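# Set the carton on the low platform using suction

## Task

Place the carton on the low platform so that none of it overhangs the platform's edge, and so that it stays there by itself without the robot holding it; afterwards release suction and move the tool away.

## Robot and tools

Robot: two arms, left_arm and right_arm, each ending in a vacuum suction cup instead of fingers. The tracked point of each arm is its cup point: the middle of the cup rim (36 mm across) when nothing touches it. The cup opens along that point's +z axis. About 4 cm back from the rim the tool widens, with its body and wrist camera sticking out up to about 9 cm sideways, so keep that clearance from the platform, carton and table.

Frame: a single scene frame for both arms. Origin on the table surface midway between the arms; +x points out across the table, +z points up, and left_arm sits toward +y. The names left and right do not correspond to image sides. Positions are in metres, orientations are unit quaternions written w first (qw, qx, qy, qz). Reported positions can be slightly off, more so when an arm is stretched far.

The row: every command uses 16 plain numbers covering both arms, even if one arm is idle: left x, y, z, qw, qx, qy, qz, left suction, then right x, y, z, qw, qx, qy, qz, right suction. The seven pose numbers per arm are an absolute target (a pose) for that cup point in the scene frame, not an offset. Suction is a number in [-1, 1]: above 0.01 means on, 0.01 or less means off, and it persists. To keep an arm still, repeat its whole last reported pose and its current suction value in every call; a 0 in the suction slot actively switches it off. To hold an orientation steady, keep resending the same quaternion you chose rather than copying a drifted reported one. A target more than 0.6 m away from the arm's last reported position along any of the cup point's own axes is refused and nothing is sent.

Tools:
- execute_actions {"actions": [...], "pictures": bool}. An empty list just reports the state (with images). One action {"rows": [[16 numbers], ...], "steps": n} runs 8 to 15 control steps of 1/30 s (default 15); row k is used on step k and the final row repeats to fill the rest. One wait {"steps": n} (up to 300) sends nothing and returns once n steps have passed since the previous result, reply time included. Images come only with an empty list or pictures true.
- move {"target": [16 numbers], "speed": m/s}. Drives each cup point along a straight line to its pose in target; both paths finish together, lasting 0.5 to 10 s (cut off at 10 s). Speed 0.002 to 0.5, default 0.25; rotation rate limit is twice that in rad/s, turning the short way. Suction values are applied at the start. It does not avoid obstacles or the other arm, and the real motion can lag, wander or overshoot the speed, especially near full stretch. The result adds a move: line with the ending (done, off_target, moving, held, fault), any limits (paced = target clipped; held = some steps blocked, after which the arm may jump fast), and each cup point's distance from its target. Images are included.
- wait {"seconds": 0 to 10}: lets time pass, sends nothing.
- zoom_image {"camera": one of cam_high, cam_low, cam_left_wrist, cam_right_wrist, "region": [x0, y0, x1, y1]} in pixels from the top-left, at most 504 x 504. Image sizes: cam_high and cam_low 896x504, wrist cameras 616x616.
Replying without any tool call ends everything.

Each action's result is captured 8 steps before it finishes; those last steps execute during your reply. Per step, the commanded pose is clipped to within 70 mm and 16 degrees of the measured pose, so after an action an arm continues only to its last clipped pose; read the result and send the remainder. A Hand target line appears only when no steps remain pending. Joint targets change at most 3.14 rad/s. If position and orientation cannot both be reached, position wins.

Result lines: the state gives each cup point's position, quaternion and velocities, plus suction_measured and part_present. A pose unreachable line means a clearance check altered or blocked that arm's command; HELD marks steps where the row was not (fully) sent.

Picking and placing: switch suction on and press the rim flat onto a smooth face of the carton so it seals all round, away from edges, seams or holes. suction_measured near 0 means no seal; 0.83 or more means airtight; part_present turns 1 at 0.50 and back to 0 under 0.45. Under vacuum the cup compresses, so the carton sits up to about 12 mm nearer the tool. To release, set the carton down resting on the platform, switch suction off, then retreat; contact may persist for the first 15 mm. If the cup seals onto the table, turn suction off to free it.

Avoid: dropping the carton, slamming or dragging it, pressing hard (faster moves and targets far beyond contact push harder), knocking anything off the table, and letting the arms collide. Reaching a joint's load limit (waist and shoulder 56.4, elbow 47, forearm roll 25.3, wrist pitch and wrist roll 17.8 N m) stops that arm for 10 s. Holding loads heats motors: MOTOR HOT warns from 65 °C, and at 80 °C an OVER-TEMPERATURE FAULT brakes the arm. Loose objects may occasionally get a small push from outside, so check the carton is settled fully on the platform before ending.

Each tool is called after ">>>" as name(argument=value, ...), one argument or row to a line, values as JSON.

## Session

>>> execute_actions(
  actions=[],
)

Scene clock: 0.00 s of 5000.00 s.
left_arm: end_effector_position=(+0.6557, +0.2390, +0.2436) suction_measured=0.00 part_present=0 end_effector_quat_wxyz=(+0.000, -0.185, +0.983, +0.000) end_effector_velocity=(-0.000, +0.000, -0.000) end_effector_angular_velocity=(+0.000, +0.001, +0.000) | right_arm: end_effector_position=(+0.5460, -0.4126, +0.2443) suction_measured=0.00 part_present=0 end_effector_quat_wxyz=(+0.001, +0.302, +0.953, +0.001) end_effector_velocity=(-0.000, -0.000, -0.000) end_effector_angular_velocity=(-0.001, +0.001, +0.001)
Joint positions: left_arm=[ 0.001 -0.531 -1.291  0.    -0.76  -2.096] | right_arm=[-0.002 -0.531 -1.292  0.002 -0.76  -1.048]
Joint velocities: left_arm=[ 0. -0.  0.  0.  0.  0.] | right_arm=[-0.001 -0.     0.    -0.001 -0.    -0.001]
Motor temperatures (°C, as the motors report them): left_arm=[25 25 26 28 28 28] | right_arm=[23 24 28 31 30 26]
Hand target (left_arm): +0.656, +0.239, +0.244; +0.000, -0.185, +0.983, +0.000
Hand target (right_arm): +0.546, -0.413, +0.244; +0.001, +0.302, +0.953, +0.001

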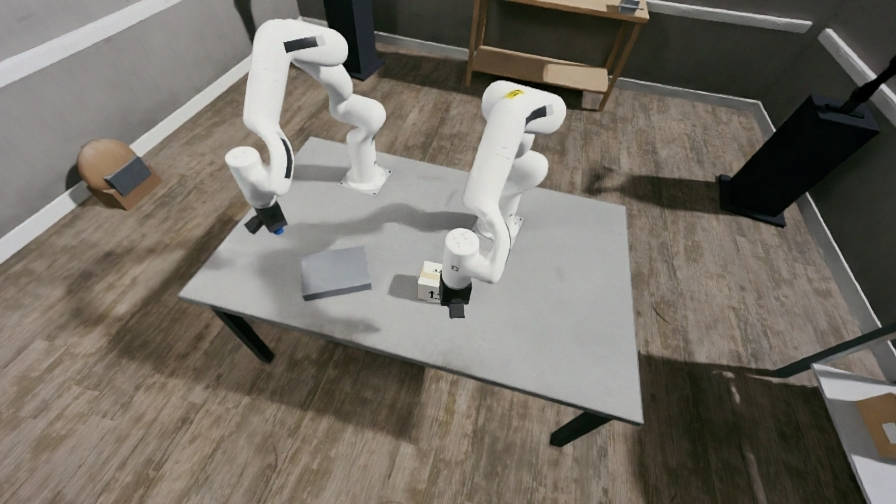

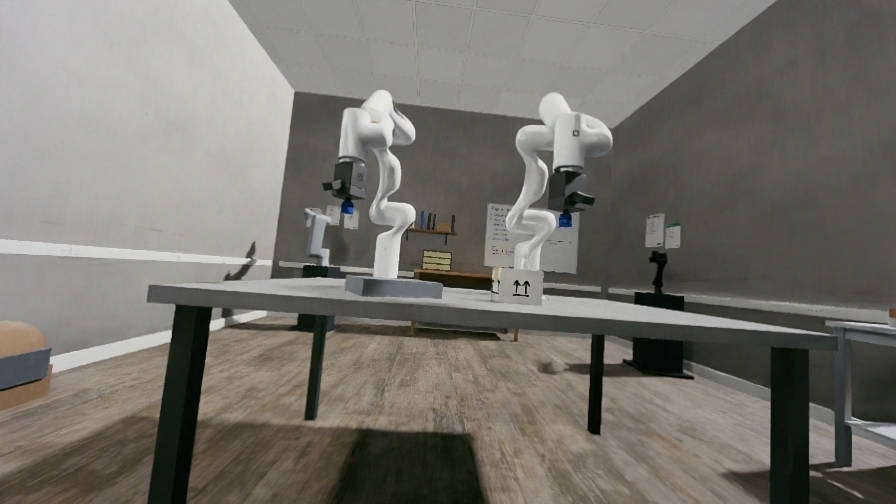

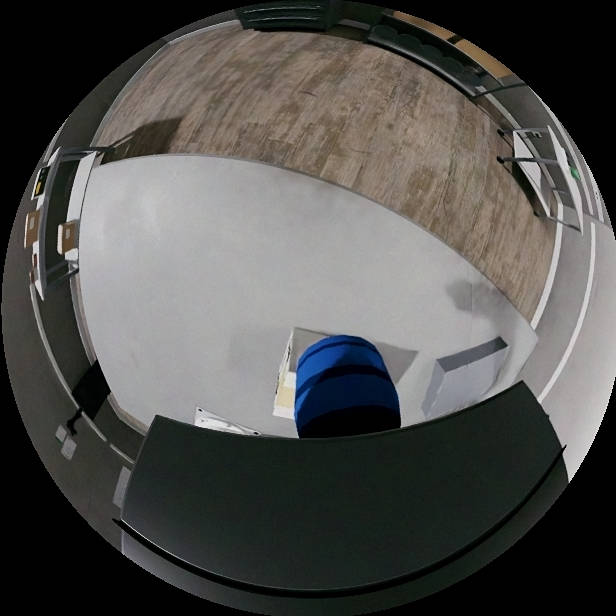

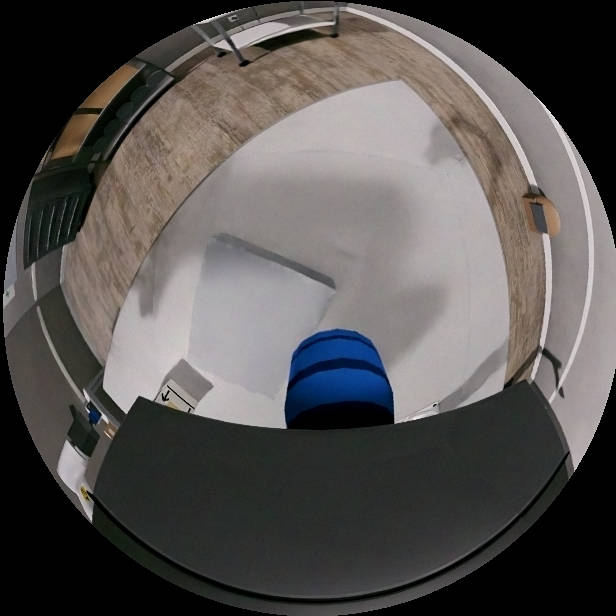

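>>> move(
  target=[0.42,0.15,0.24,0,0,1,0,0,0.3,-0.55,0.3,0,0.302,0.953,0,0],
)

Scene clock: 2.00 s of 5000.00 s.
left_arm: end_effector_position=(+0.4203, +0.1500, +0.2398) suction_measured=0.00 part_present=0 end_effector_quat_wxyz=(+0.000, -0.000, +1.000, -0.000) end_effector_velocity=(-0.001, -0.001, -0.000) end_effector_angular_velocity=(+0.000, -0.000, -0.002) | right_arm: end_effector_position=(+0.3000, -0.5494, +0.2996) suction_measured=0.00 part_present=0 end_effector_quat_wxyz=(+0.000, +0.302, +0.953, -0.000) end_effector_velocity=(-0.002, -0.002, +0.001) end_effector_angular_velocity=(+0.000, -0.001, -0.003)
Joint positions: left_arm=[-0.314 -0.083 -0.697 -0.    -0.614 -2.04 ] | right_arm=[-0.408  0.009 -0.756 -0.001 -0.765 -1.453]
Joint velocities: left_arm=[-0.004  0.002  0.003  0.     0.001 -0.002] | right_arm=[-0.007  0.004  0.002  0.001 -0.001 -0.005]
Motor temperatures (°C, as the motors report them): left_arm=[25 25 26 28 28 28] | right_arm=[23 24 28 31 30 26]
Hand target (left_arm): +0.420, +0.150, +0.240; +0.000, +0.000, +1.000, -0.000
Hand target (right_arm): +0.300, -0.550, +0.300; +0.000, +0.302, +0.953, -0.000
Off the commanded pose (left_arm): 0.000 m, 0 deg.
Off the commanded pose (right_arm): 0.001 m, 0 deg.
Kept back: nothing.
move: done

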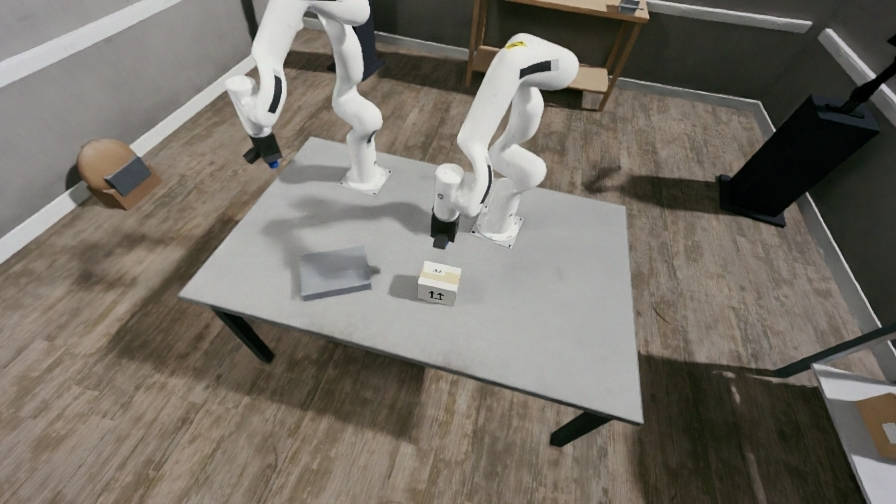

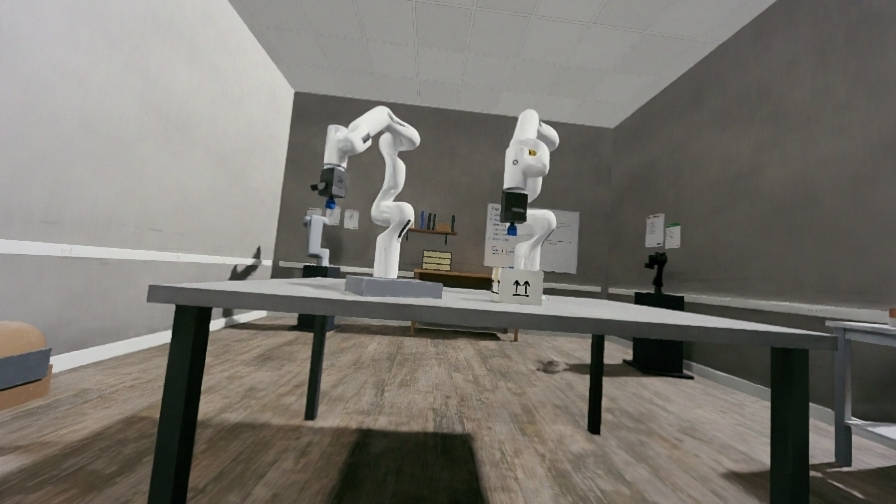

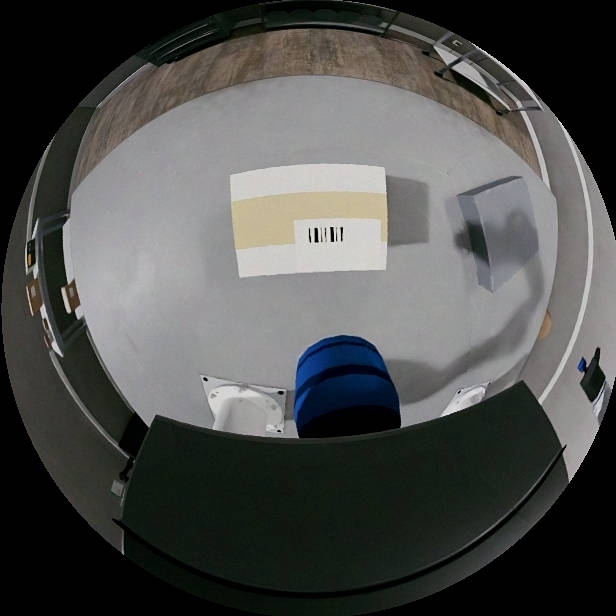

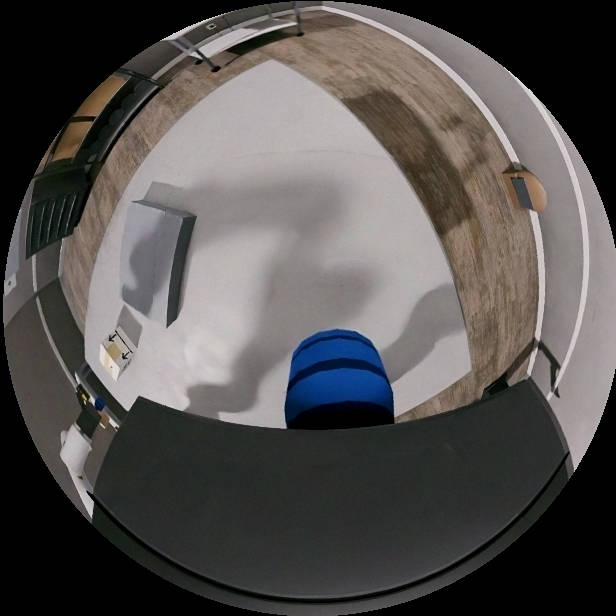

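>>> move(
  target=[0.49,0.155,0.15,0,0,1,0,0,0.3,-0.55,0.3,0,0.302,0.953,0,0],
)

Scene clock: 3.30 s of 5000.00 s.
left_arm: end_effector_position=(+0.4899, +0.1550, +0.1504) suction_measured=0.00 part_present=0 end_effector_quat_wxyz=(+0.000, +0.000, +1.000, -0.000) end_effector_velocity=(+0.001, +0.000, -0.002) end_effector_angular_velocity=(+0.001, +0.002, -0.000) | right_arm: end_effector_position=(+0.3000, -0.5500, +0.3000) suction_measured=0.00 part_present=0 end_effector_quat_wxyz=(+0.000, +0.302, +0.953, -0.000) end_effector_velocity=(+0.000, -0.000, -0.000) end_effector_angular_velocity=(-0.000, -0.001, -0.001)
Joint positions: left_arm=[-0.236 -0.386 -0.819 -0.    -0.432 -1.962] | right_arm=[-0.41   0.008 -0.758  0.    -0.766 -1.455]
Joint velocities: left_arm=[ 0.001 -0.007 -0.003 -0.     0.001  0.002] | right_arm=[-0.    -0.    -0.     0.     0.001  0.   ]
Motor temperatures (°C, as the motors report them): left_arm=[25 25 26 28 28 28] | right_arm=[23 24 28 31 30 26]
Hand target (left_arm): +0.490, +0.155, +0.150; -0.000, +0.000, +1.000, -0.000
Hand target (right_arm): +0.300, -0.550, +0.300; +0.000, +0.302, +0.953, -0.000
Off the commanded pose (left_arm): 0.000 m, 0 deg.
Off the commanded pose (right_arm): 0.000 m, 0 deg.
Kept back: nothing.
move: done

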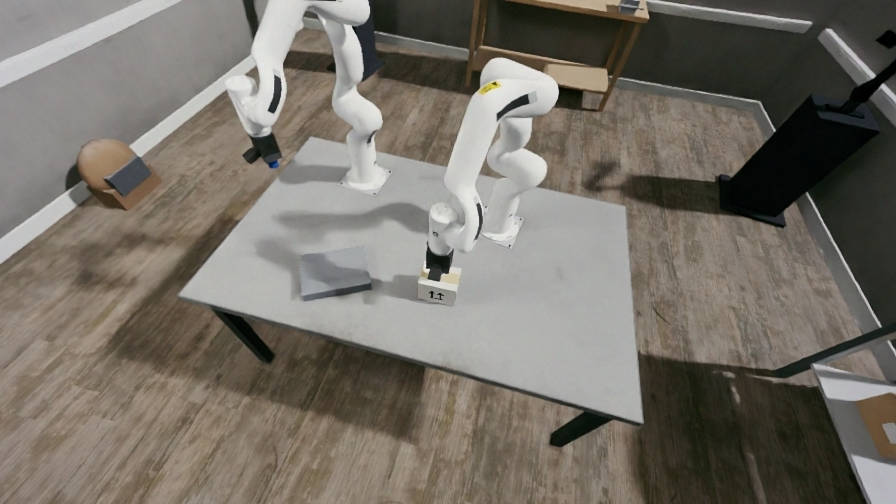

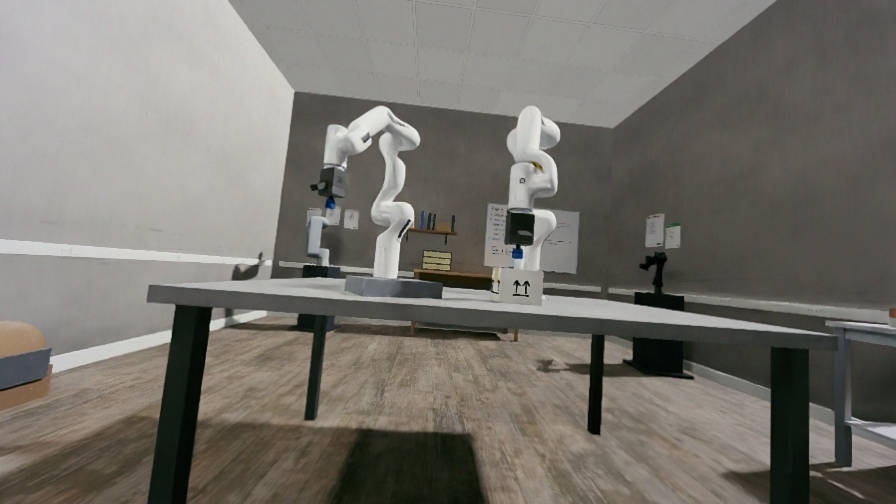

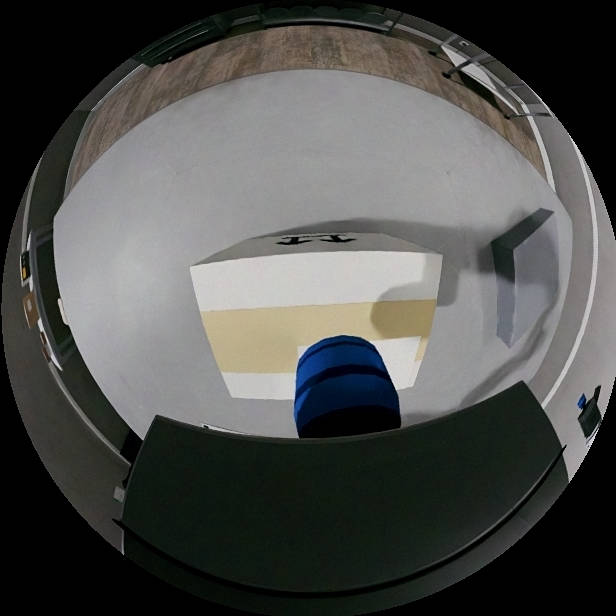

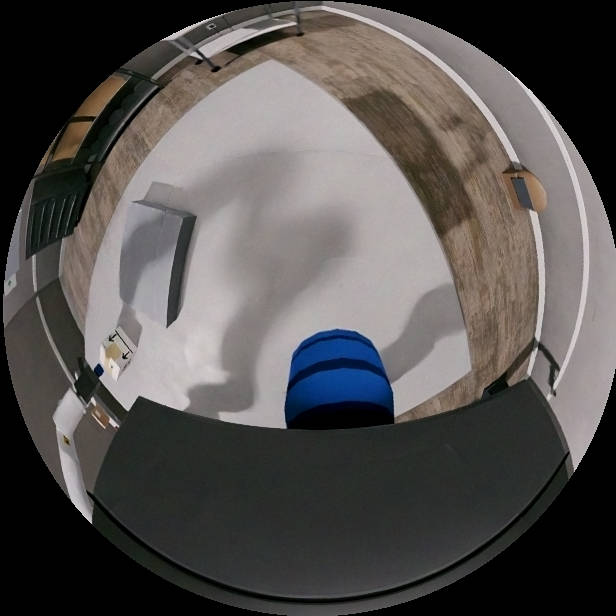

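>>> move(
  target=[0.485,0.165,0.105,0,0,1,0,1,0.3,-0.55,0.3,0,0.302,0.953,0,0],
  speed=0.04,
)

Scene clock: 5.03 s of 5000.00 s.
left_arm: end_effector_position=(+0.4851, +0.1649, +0.1052) suction_measured=0.90 part_present=1 end_effector_quat_wxyz=(+0.000, +0.000, +1.000, -0.000) end_effector_velocity=(+0.001, +0.000, -0.001) end_effector_angular_velocity=(-0.002, -0.004, +0.001) | right_arm: end_effector_position=(+0.3000, -0.5500, +0.3000) suction_measured=0.00 part_present=0 end_effector_quat_wxyz=(-0.000, +0.302, +0.953, +0.000) end_effector_velocity=(+0.000, +0.000, +0.000) end_effector_angular_velocity=(-0.000, -0.000, +0.000)
Joint positions: left_arm=[-0.22  -0.467 -0.791 -0.    -0.324 -1.945] | right_arm=[-0.41   0.008 -0.758  0.    -0.766 -1.455]
Joint velocities: left_arm=[ 0.002 -0.003 -0.     0.     0.007  0.001] | right_arm=[ 0.001  0.001 -0.    -0.    -0.001  0.   ]
Motor temperatures (°C, as the motors report them): left_arm=[25 25 26 28 28 28] | right_arm=[23 24 28 31 30 26]
Hand target (left_arm): +0.485, +0.165, +0.105; -0.000, +0.000, +1.000, -0.000
Hand target (right_arm): +0.300, -0.550, +0.300; +0.000, +0.302, +0.953, -0.000
Off the commanded pose (left_arm): 0.000 m, 0 deg.
Off the commanded pose (right_arm): 0.000 m, 0 deg.
Kept back: nothing.
move: done

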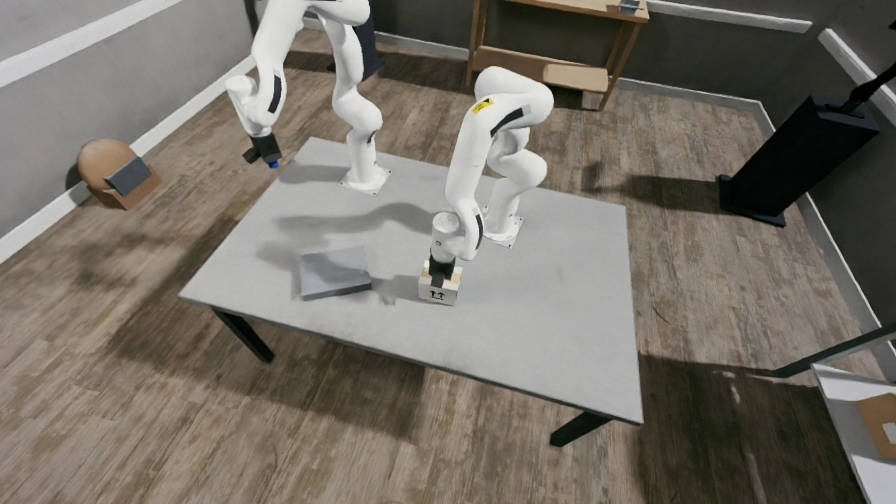

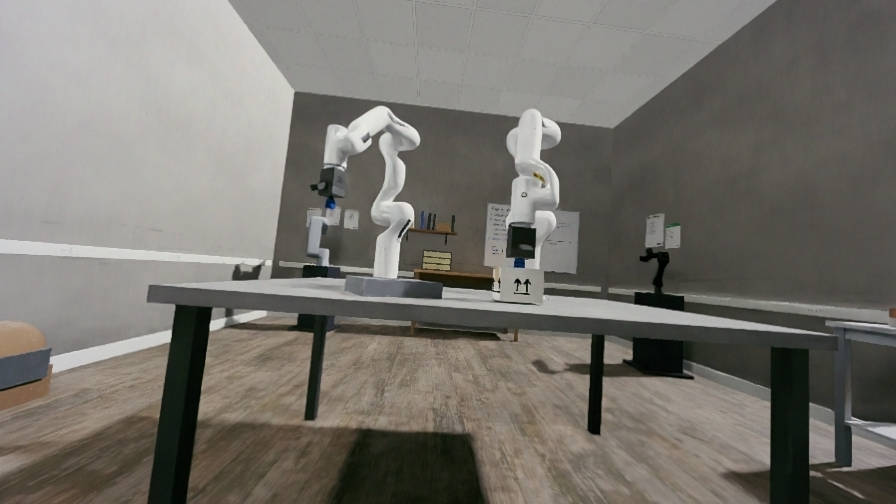

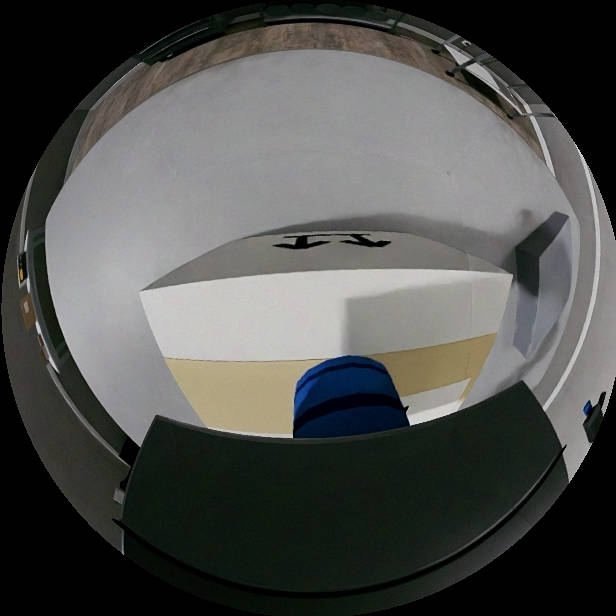

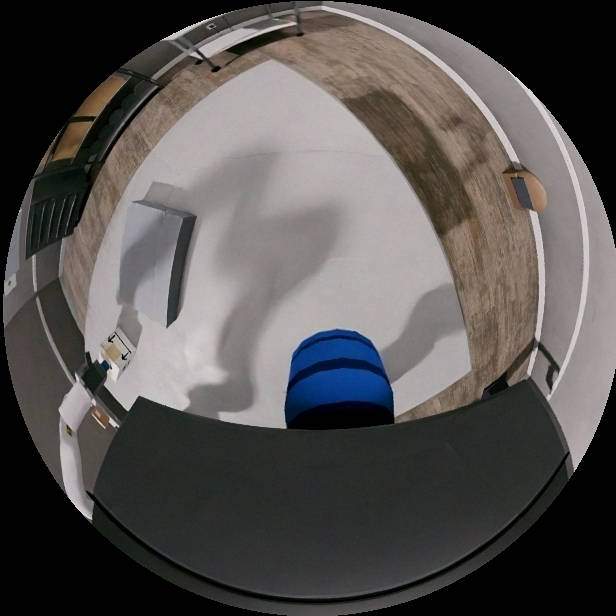

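>>> move(
  target=[0.485,0.15,0.19,0,0,1,0,1,0.3,-0.55,0.3,0,0.302,0.953,0,0],
  speed=0.15,
)

>>> move(
  target=[0.52,-0.25,0.19,0,-0.22,0.975,0,1,0.15,-0.62,0.3,0,0.302,0.953,0,0],
)

Scene clock: 6.57 s of 5000.00 s.
left_arm: end_effector_position=(+0.4849, +0.1501, +0.1896) suction_measured=0.93 part_present=1 end_effector_quat_wxyz=(-0.000, -0.000, +1.000, +0.000) end_effector_velocity=(+0.000, -0.001, +0.003) end_effector_angular_velocity=(-0.000, -0.001, +0.000) | right_arm: end_effector_position=(+0.3000, -0.5500, +0.3000) suction_measured=0.00 part_present=0 end_effector_quat_wxyz=(-0.000, +0.302, +0.953, +0.000) end_effector_velocity=(+0.000, +0.000, -0.000) end_effector_angular_velocity=(+0.000, -0.000, -0.000)
Joint positions: left_arm=[-0.25  -0.306 -0.825  0.    -0.52  -1.976] | right_arm=[-0.41   0.008 -0.758  0.    -0.766 -1.455]
Joint velocities: left_arm=[-0.001  0.005 -0.001  0.    -0.005 -0.001] | right_arm=[ 0.    -0.    -0.     0.     0.001  0.   ]
Motor temperatures (°C, as the motors report them): left_arm=[25 25 26 28 28 28] | right_arm=[23 24 28 31 30 26]
Hand target (left_arm): +0.485, +0.150, +0.190; +0.000, -0.000, +1.000, +0.000
Hand target (right_arm): +0.300, -0.550, +0.300; +0.000, +0.302, +0.953, +0.000
Off the commanded pose (left_arm): 0.000 m, 0 deg.
Off the commanded pose (right_arm): 0.000 m, 0 deg.
Kept back: nothing.
move: done

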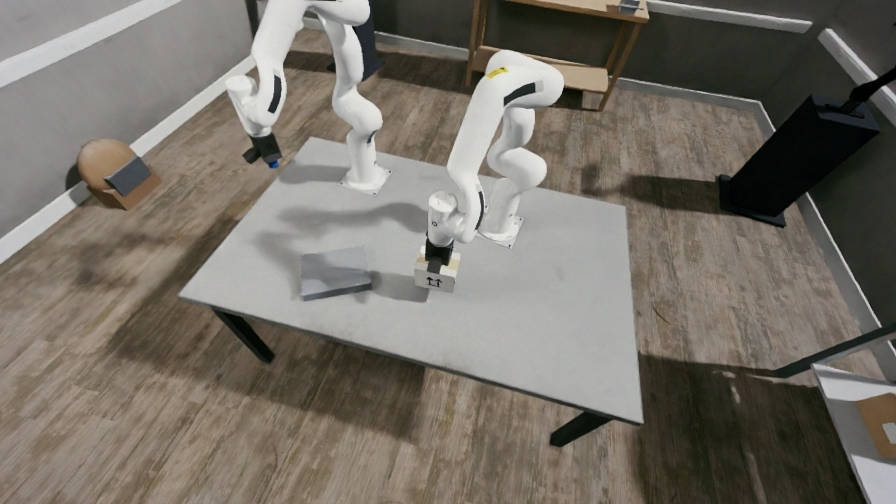

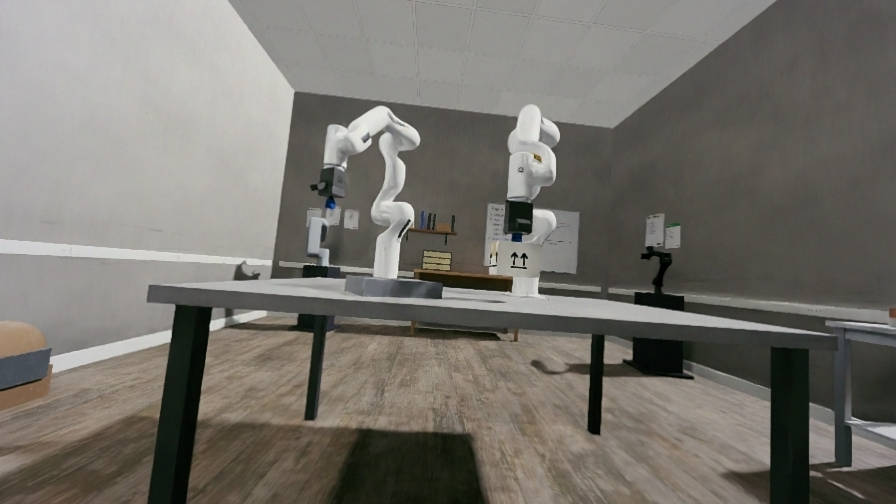

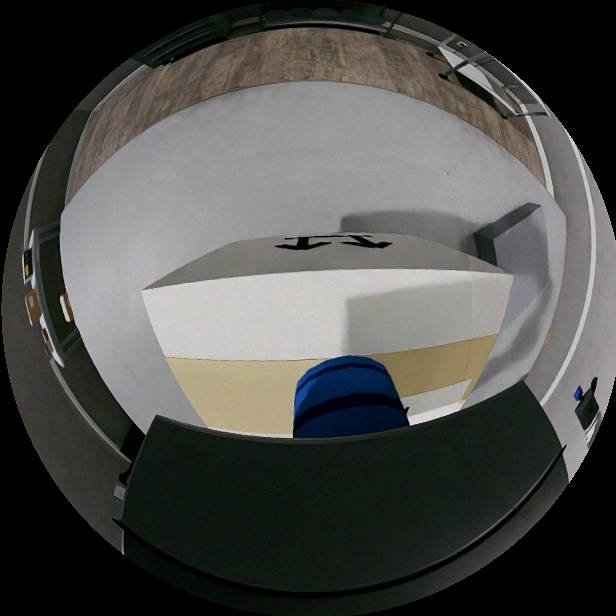

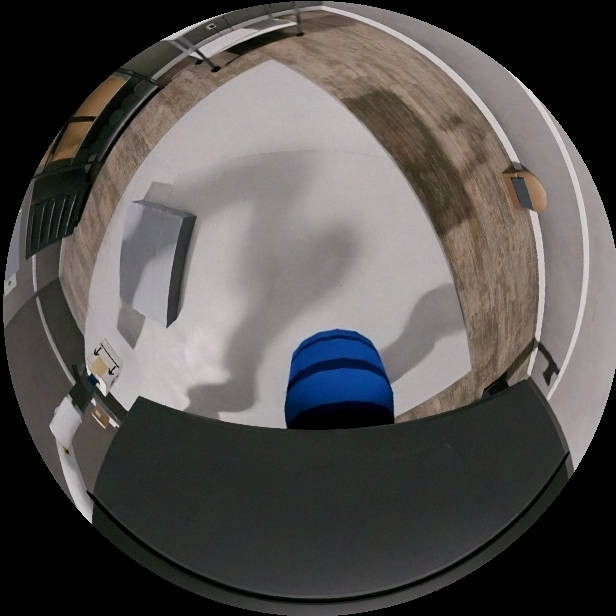

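Scene clock: 8.80 s of 5000.00 s.
left_arm: end_effector_position=(+0.5204, -0.2496, +0.1902) suction_measured=0.93 part_present=1 end_effector_quat_wxyz=(+0.000, -0.220, +0.975, -0.000) end_effector_velocity=(-0.000, -0.002, -0.002) end_effector_angular_velocity=(+0.005, +0.003, +0.002) | right_arm: end_effector_position=(+0.1500, -0.6198, +0.2999) suction_measured=0.00 part_present=0 end_effector_quat_wxyz=(+0.000, +0.302, +0.953, -0.000) end_effector_velocity=(-0.001, -0.001, -0.000) end_effector_angular_velocity=(+0.000, +0.000, -0.002)
Joint positions: left_arm=[-0.749 -0.937 -1.822  0.    -0.885 -2.918] | right_arm=[-0.824  0.2   -0.585 -0.001 -0.784 -1.869]
Joint velocities: left_arm=[-0.002 -0.01  -0.015  0.001 -0.01  -0.005] | right_arm=[-0.004 -0.     0.    -0.    -0.    -0.002]
Motor temperatures (°C, as the motors report them): left_arm=[25 25 26 28 28 28] | right_arm=[23 24 28 31 30 26]
Hand target (left_arm): +0.520, -0.250, +0.190; +0.000, -0.220, +0.975, -0.000
Hand target (right_arm): +0.150, -0.620, +0.300; +0.000, +0.302, +0.953, -0.000
Off the commanded pose (left_arm): 0.001 m, 0 deg.
Off the commanded pose (right_arm): 0.000 m, 0 deg.
Kept back: nothing.
move: done

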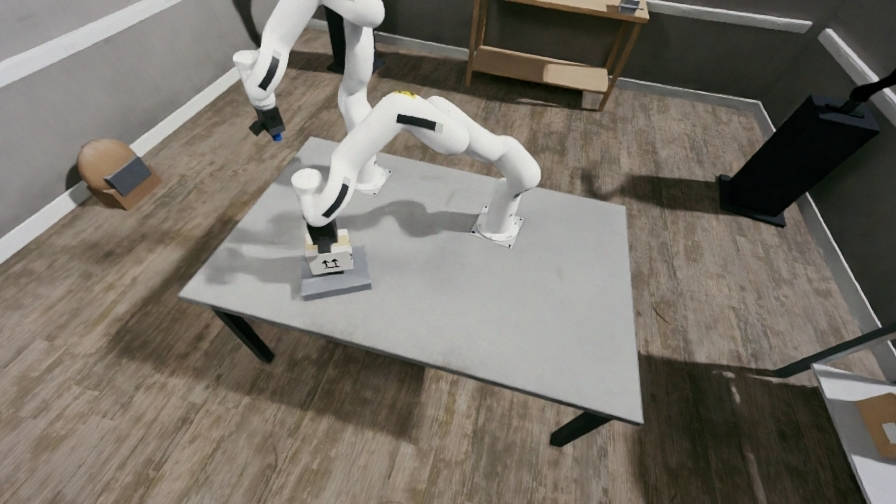

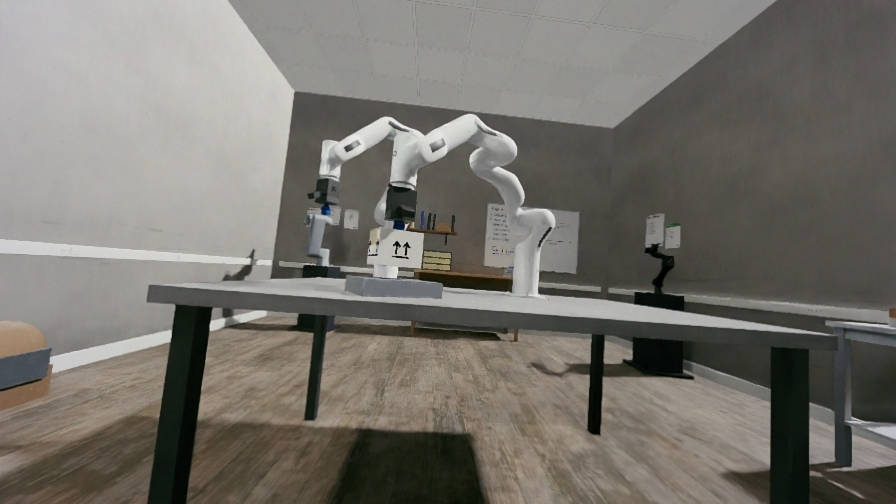

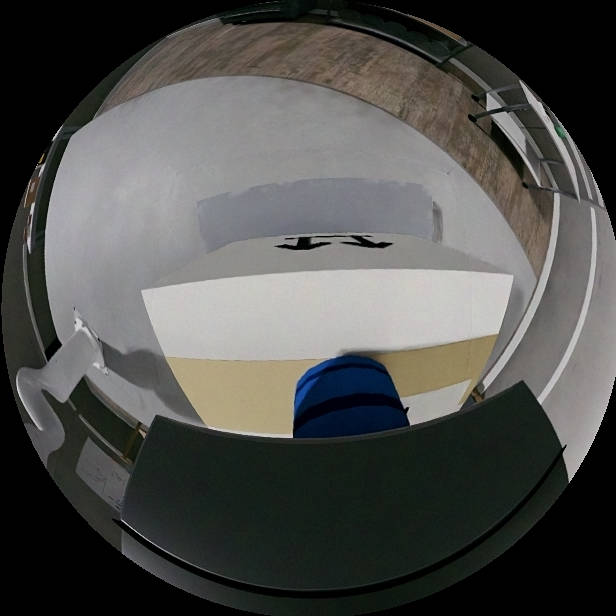

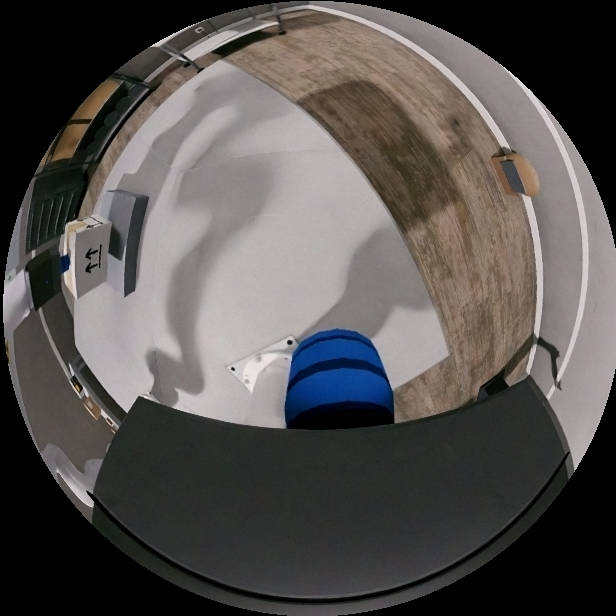

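Well centred.

>>> move(
  target=[0.52,-0.25,0.152,0,-0.22,0.975,0,1,0.15,-0.62,0.3,0,0.302,0.953,0,0],
  speed=0.04,
)

>>> zoom_image(
  camera="cam_low",
  region=[330,200,470,310],
)

Scene clock: 10.33 s of 5000.00 s.
left_arm: end_effector_position=(+0.5200, -0.2500, +0.1523) suction_measured=0.93 part_present=1 end_effector_quat_wxyz=(+0.000, -0.220, +0.975, -0.000) end_effector_velocity=(+0.000, -0.001, -0.002) end_effector_angular_velocity=(-0.001, -0.001, -0.000) | right_arm: end_effector_position=(+0.1500, -0.6200, +0.3000) suction_measured=0.00 part_present=0 end_effector_quat_wxyz=(+0.000, +0.302, +0.953, -0.000) end_effector_velocity=(+0.000, +0.000, +0.000) end_effector_angular_velocity=(+0.001, -0.000, +0.001)
Joint positions: left_arm=[-0.75  -0.98  -1.808 -0.    -0.827 -2.919] | right_arm=[-0.825  0.199 -0.586  0.    -0.785 -1.87 ]
Joint velocities: left_arm=[-0.    -0.003 -0.001 -0.     0.003  0.   ] | right_arm=[ 0.001  0.    -0.     0.001 -0.001 -0.   ]
Motor temperatures (°C, as the motors report them): left_arm=[25 25 26 28 28 28] | right_arm=[23 24 28 31 30 26]
Hand target (left_arm): +0.520, -0.250, +0.152; -0.000, -0.220, +0.975, -0.000
Hand target (right_arm): +0.150, -0.620, +0.300; +0.000, +0.302, +0.953, -0.000
Off the commanded pose (left_arm): 0.000 m, 0 deg.
Off the commanded pose (right_arm): 0.000 m, 0 deg.
Kept back: nothing.
move: done

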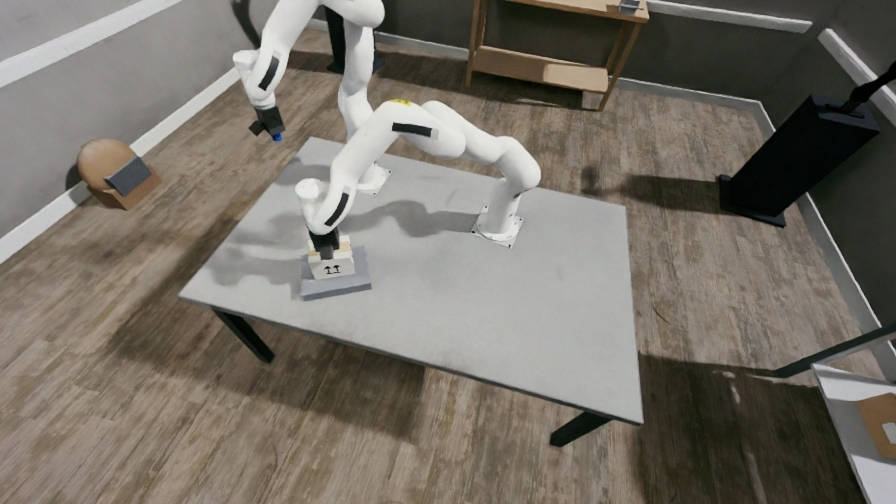

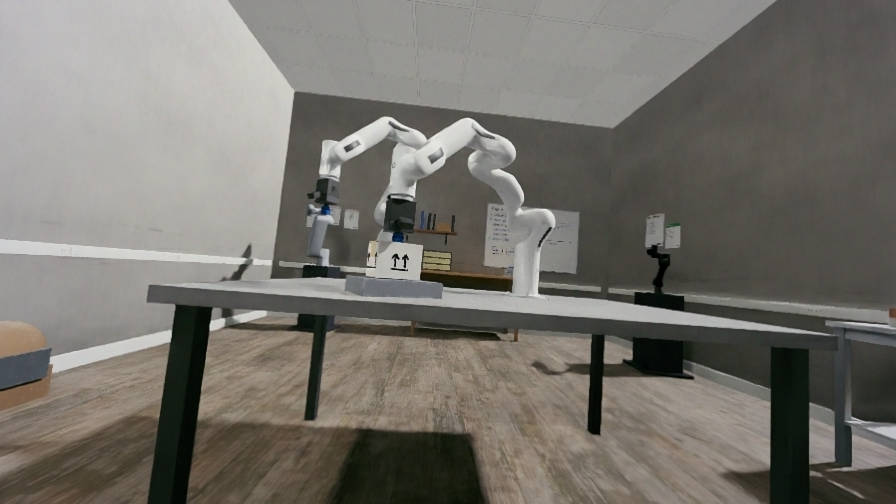

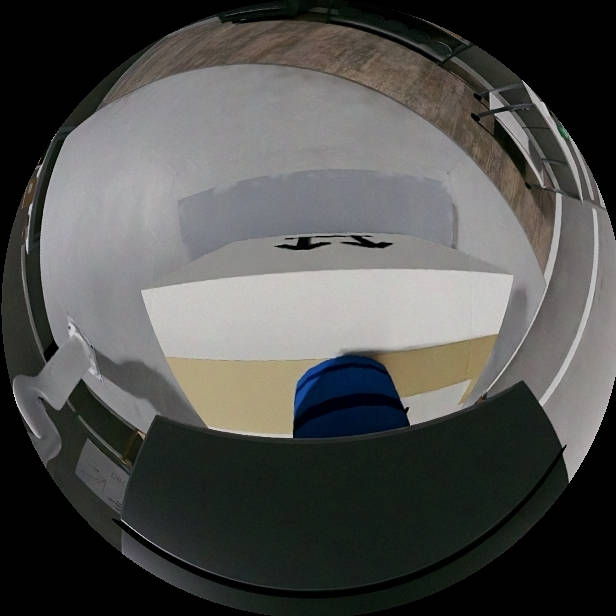

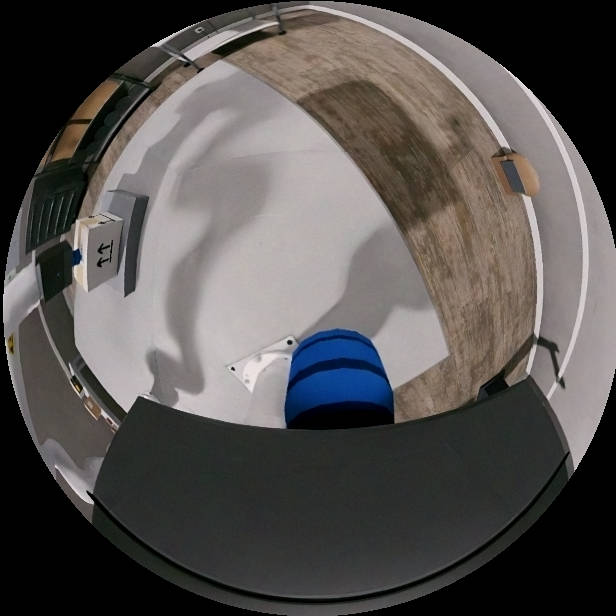

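Region (330, 200, 470, 310) of cam_low's 896x504 image, scaled by 3.600, with more detail than that image has; it fills the top 396 rows of this view, and the rest is white.

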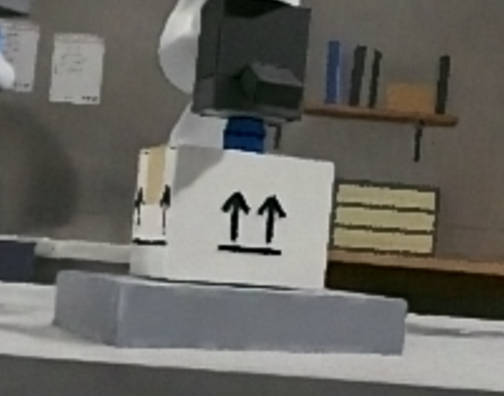

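>>> execute_actions(
  actions=[
    {"rows":[[0.52,-0.25,0.149,0,-0.22,0.975,0,1,0.15,-0.62,0.3,0,0.302,0.953,0,0]],"steps":10},
  ],
)

>>> execute_actions(
  actions=[
    {"rows":[[0.52,-0.25,0.149,0,-0.22,0.975,0,0,0.15,-0.62,0.3,0,0.302,0.953,0,0]],"steps":15},
  ],
)

>>> move(
  target=[0.52,-0.23,0.3,0,-0.22,0.975,0,0,0.15,-0.62,0.3,0,0.302,0.953,0,0],
)

Scene clock: 10.83 s of 5000.00 s.
left_arm: end_effector_position=(+0.5201, -0.2501, +0.1515) suction_measured=0.93 part_present=1 end_effector_quat_wxyz=(+0.000, -0.220, +0.975, -0.000) end_effector_velocity=(+0.002, -0.002, -0.017) end_effector_angular_velocity=(-0.007, -0.006, -0.000) | right_arm: end_effector_position=(+0.1500, -0.6200, +0.3000) suction_measured=0.00 part_present=0 end_effector_quat_wxyz=(+0.000, +0.302, +0.953, -0.000) end_effector_velocity=(-0.001, -0.000, +0.000) end_effector_angular_velocity=(-0.000, +0.000, -0.002)
Joint positions: left_arm=[-0.75  -0.981 -1.808 -0.    -0.826 -2.919] | right_arm=[-0.825  0.199 -0.586  0.    -0.785 -1.87 ]
Joint velocities: left_arm=[-0.    -0.022  0.003  0.     0.034 -0.   ] | right_arm=[-0.002  0.001 -0.    -0.001 -0.001  0.001]
Motor temperatures (°C, as the motors report them): left_arm=[25 25 26 28 28 28] | right_arm=[23 24 28 31 30 26]
Steps of this call (steps 1 to 13: nothing new was sent; steps 14 to 15: the first 2 steps of this action). Readings (end_effector_position | what the end effector reports):
14: left_arm (+0.5200, -0.2500, +0.1519) | right_arm (+0.1500, -0.6200, +0.3000) | left_arm suction_measured=0.93 part_present=1 | right_arm suction_measured=0.00 part_present=0
15: the state above

Scene clock: 11.33 s of 5000.00 s.
left_arm: end_effector_position=(+0.5207, -0.2508, +0.1512) suction_measured=0.00 part_present=0 end_effector_quat_wxyz=(+0.001, -0.220, +0.975, -0.001) end_effector_velocity=(-0.004, +0.005, -0.012) end_effector_angular_velocity=(+0.015, +0.012, +0.000) | right_arm: end_effector_position=(+0.1500, -0.6200, +0.3000) suction_measured=0.00 part_present=0 end_effector_quat_wxyz=(-0.000, +0.302, +0.953, +0.000) end_effector_velocity=(+0.001, +0.000, -0.000) end_effector_angular_velocity=(-0.001, -0.000, +0.001)
Joint positions: left_arm=[-0.75  -0.982 -1.809  0.    -0.823 -2.919] | right_arm=[-0.825  0.199 -0.586  0.    -0.785 -1.87 ]
Joint velocities: left_arm=[-0.    -0.01   0.011 -0.     0.002  0.   ] | right_arm=[ 0.002 -0.001  0.    -0.     0.002  0.   ]
Motor temperatures (°C, as the motors report them): left_arm=[25 25 26 28 28 28] | right_arm=[23 24 28 31 30 26]
Off your previous action's commanded pose (left_arm): 0.000 m, 0 deg at its last step (step 8 of this call).
Off your previous action's commanded pose (right_arm): 0.000 m, 0 deg at its last step (step 8 of this call).
Steps of this call (steps 1 to 8: the last 8 steps of your previous action; steps 9 to 15: the first 7 steps of this action). Readings (end_effector_position | what the end effector reports):
9: left_arm (+0.5201, -0.2501, +0.1493) | right_arm (+0.1500, -0.6200, +0.3000) | left_arm suction_measured=0.86 part_present=1 | right_arm suction_measured=0.00 part_present=0
10: left_arm (+0.5201, -0.2501, +0.1494) | right_arm (+0.1500, -0.6200, +0.3000) | left_arm suction_measured=0.38 part_present=0 | right_arm suction_measured=0.00 part_present=0
12: left_arm (+0.5206, -0.2508, +0.1509) | right_arm (+0.1500, -0.6200, +0.3000) | left_arm suction_measured=0.00 part_present=0 | right_arm suction_measured=0.00 part_present=0
15: the state above

Scene clock: 12.80 s of 5000.00 s.
left_arm: end_effector_position=(+0.5199, -0.2300, +0.2995) suction_measured=0.00 part_present=0 end_effector_quat_wxyz=(-0.000, -0.220, +0.975, +0.000) end_effector_velocity=(+0.000, +0.000, +0.003) end_effector_angular_velocity=(-0.001, -0.001, +0.001) | right_arm: end_effector_position=(+0.1500, -0.6200, +0.3000) suction_measured=0.00 part_present=0 end_effector_quat_wxyz=(-0.000, +0.302, +0.953, +0.000) end_effector_velocity=(-0.000, +0.000, +0.000) end_effector_angular_velocity=(+0.000, +0.001, +0.001)
Joint positions: left_arm=[-0.733 -0.801 -1.843  0.    -1.043 -2.902] | right_arm=[-0.825  0.199 -0.586  0.    -0.785 -1.87 ]
Joint velocities: left_arm=[ 0.     0.004 -0.001  0.    -0.003 -0.   ] | right_arm=[ 0.001  0.     0.    -0.001 -0.001  0.   ]
Motor temperatures (°C, as the motors report them): left_arm=[25 25 26 28 28 28] | right_arm=[23 24 28 31 30 26]
Hand target (left_arm): +0.520, -0.230, +0.300; +0.000, -0.220, +0.975, +0.000
Hand target (right_arm): +0.150, -0.620, +0.300; -0.000, +0.302, +0.953, -0.000
Off your previous action's commanded pose (left_arm): 0.001 m, 0 deg at its last step (step 8 of this call).
Off your previous action's commanded pose (right_arm): 0.000 m, 0 deg at its last step (step 8 of this call).
Off the commanded pose (left_arm): 0.000 m, 0 deg.
Off the commanded pose (right_arm): 0.000 m, 0 deg.
Kept back: nothing.
move: done

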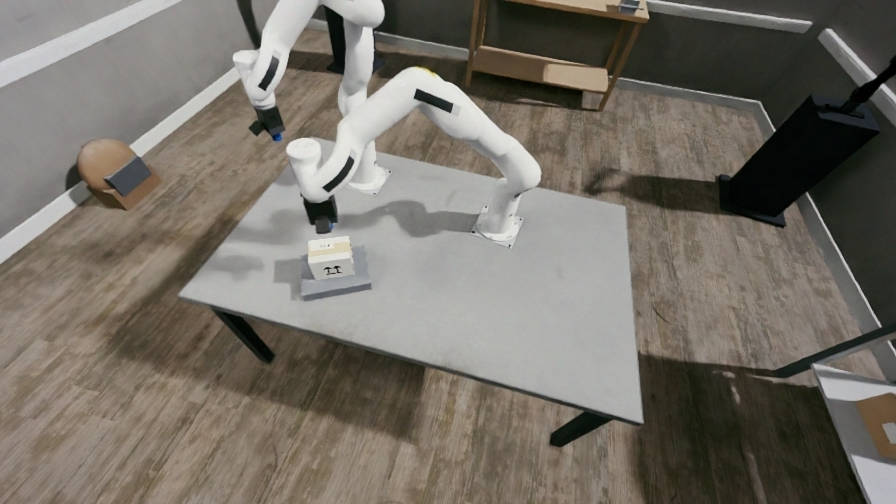

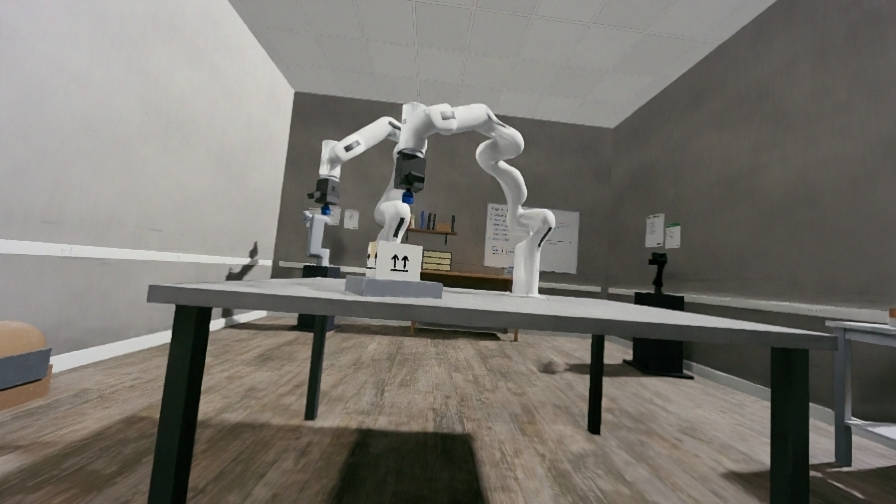

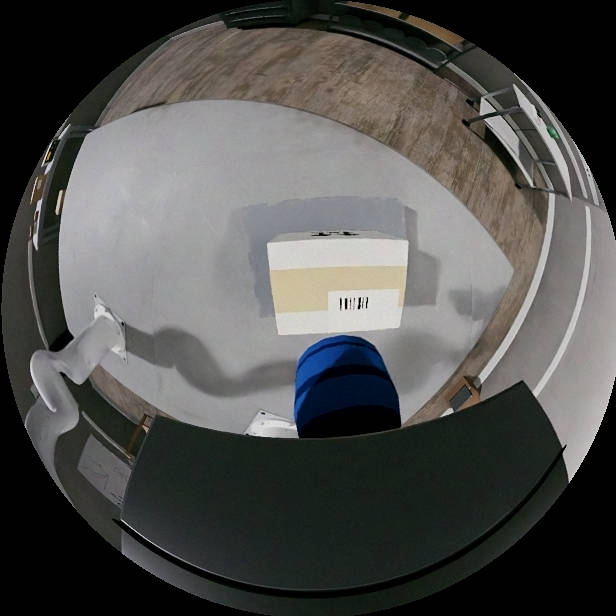

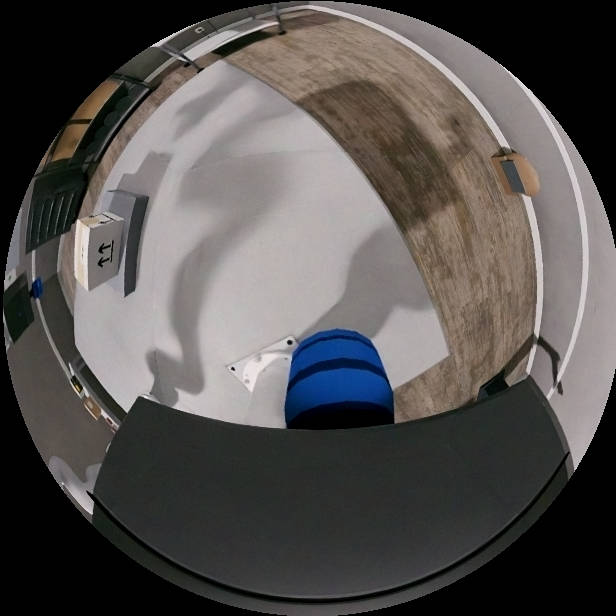

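>>> finished_scene(
  scene=1,
)

The scene is finished: the task was done.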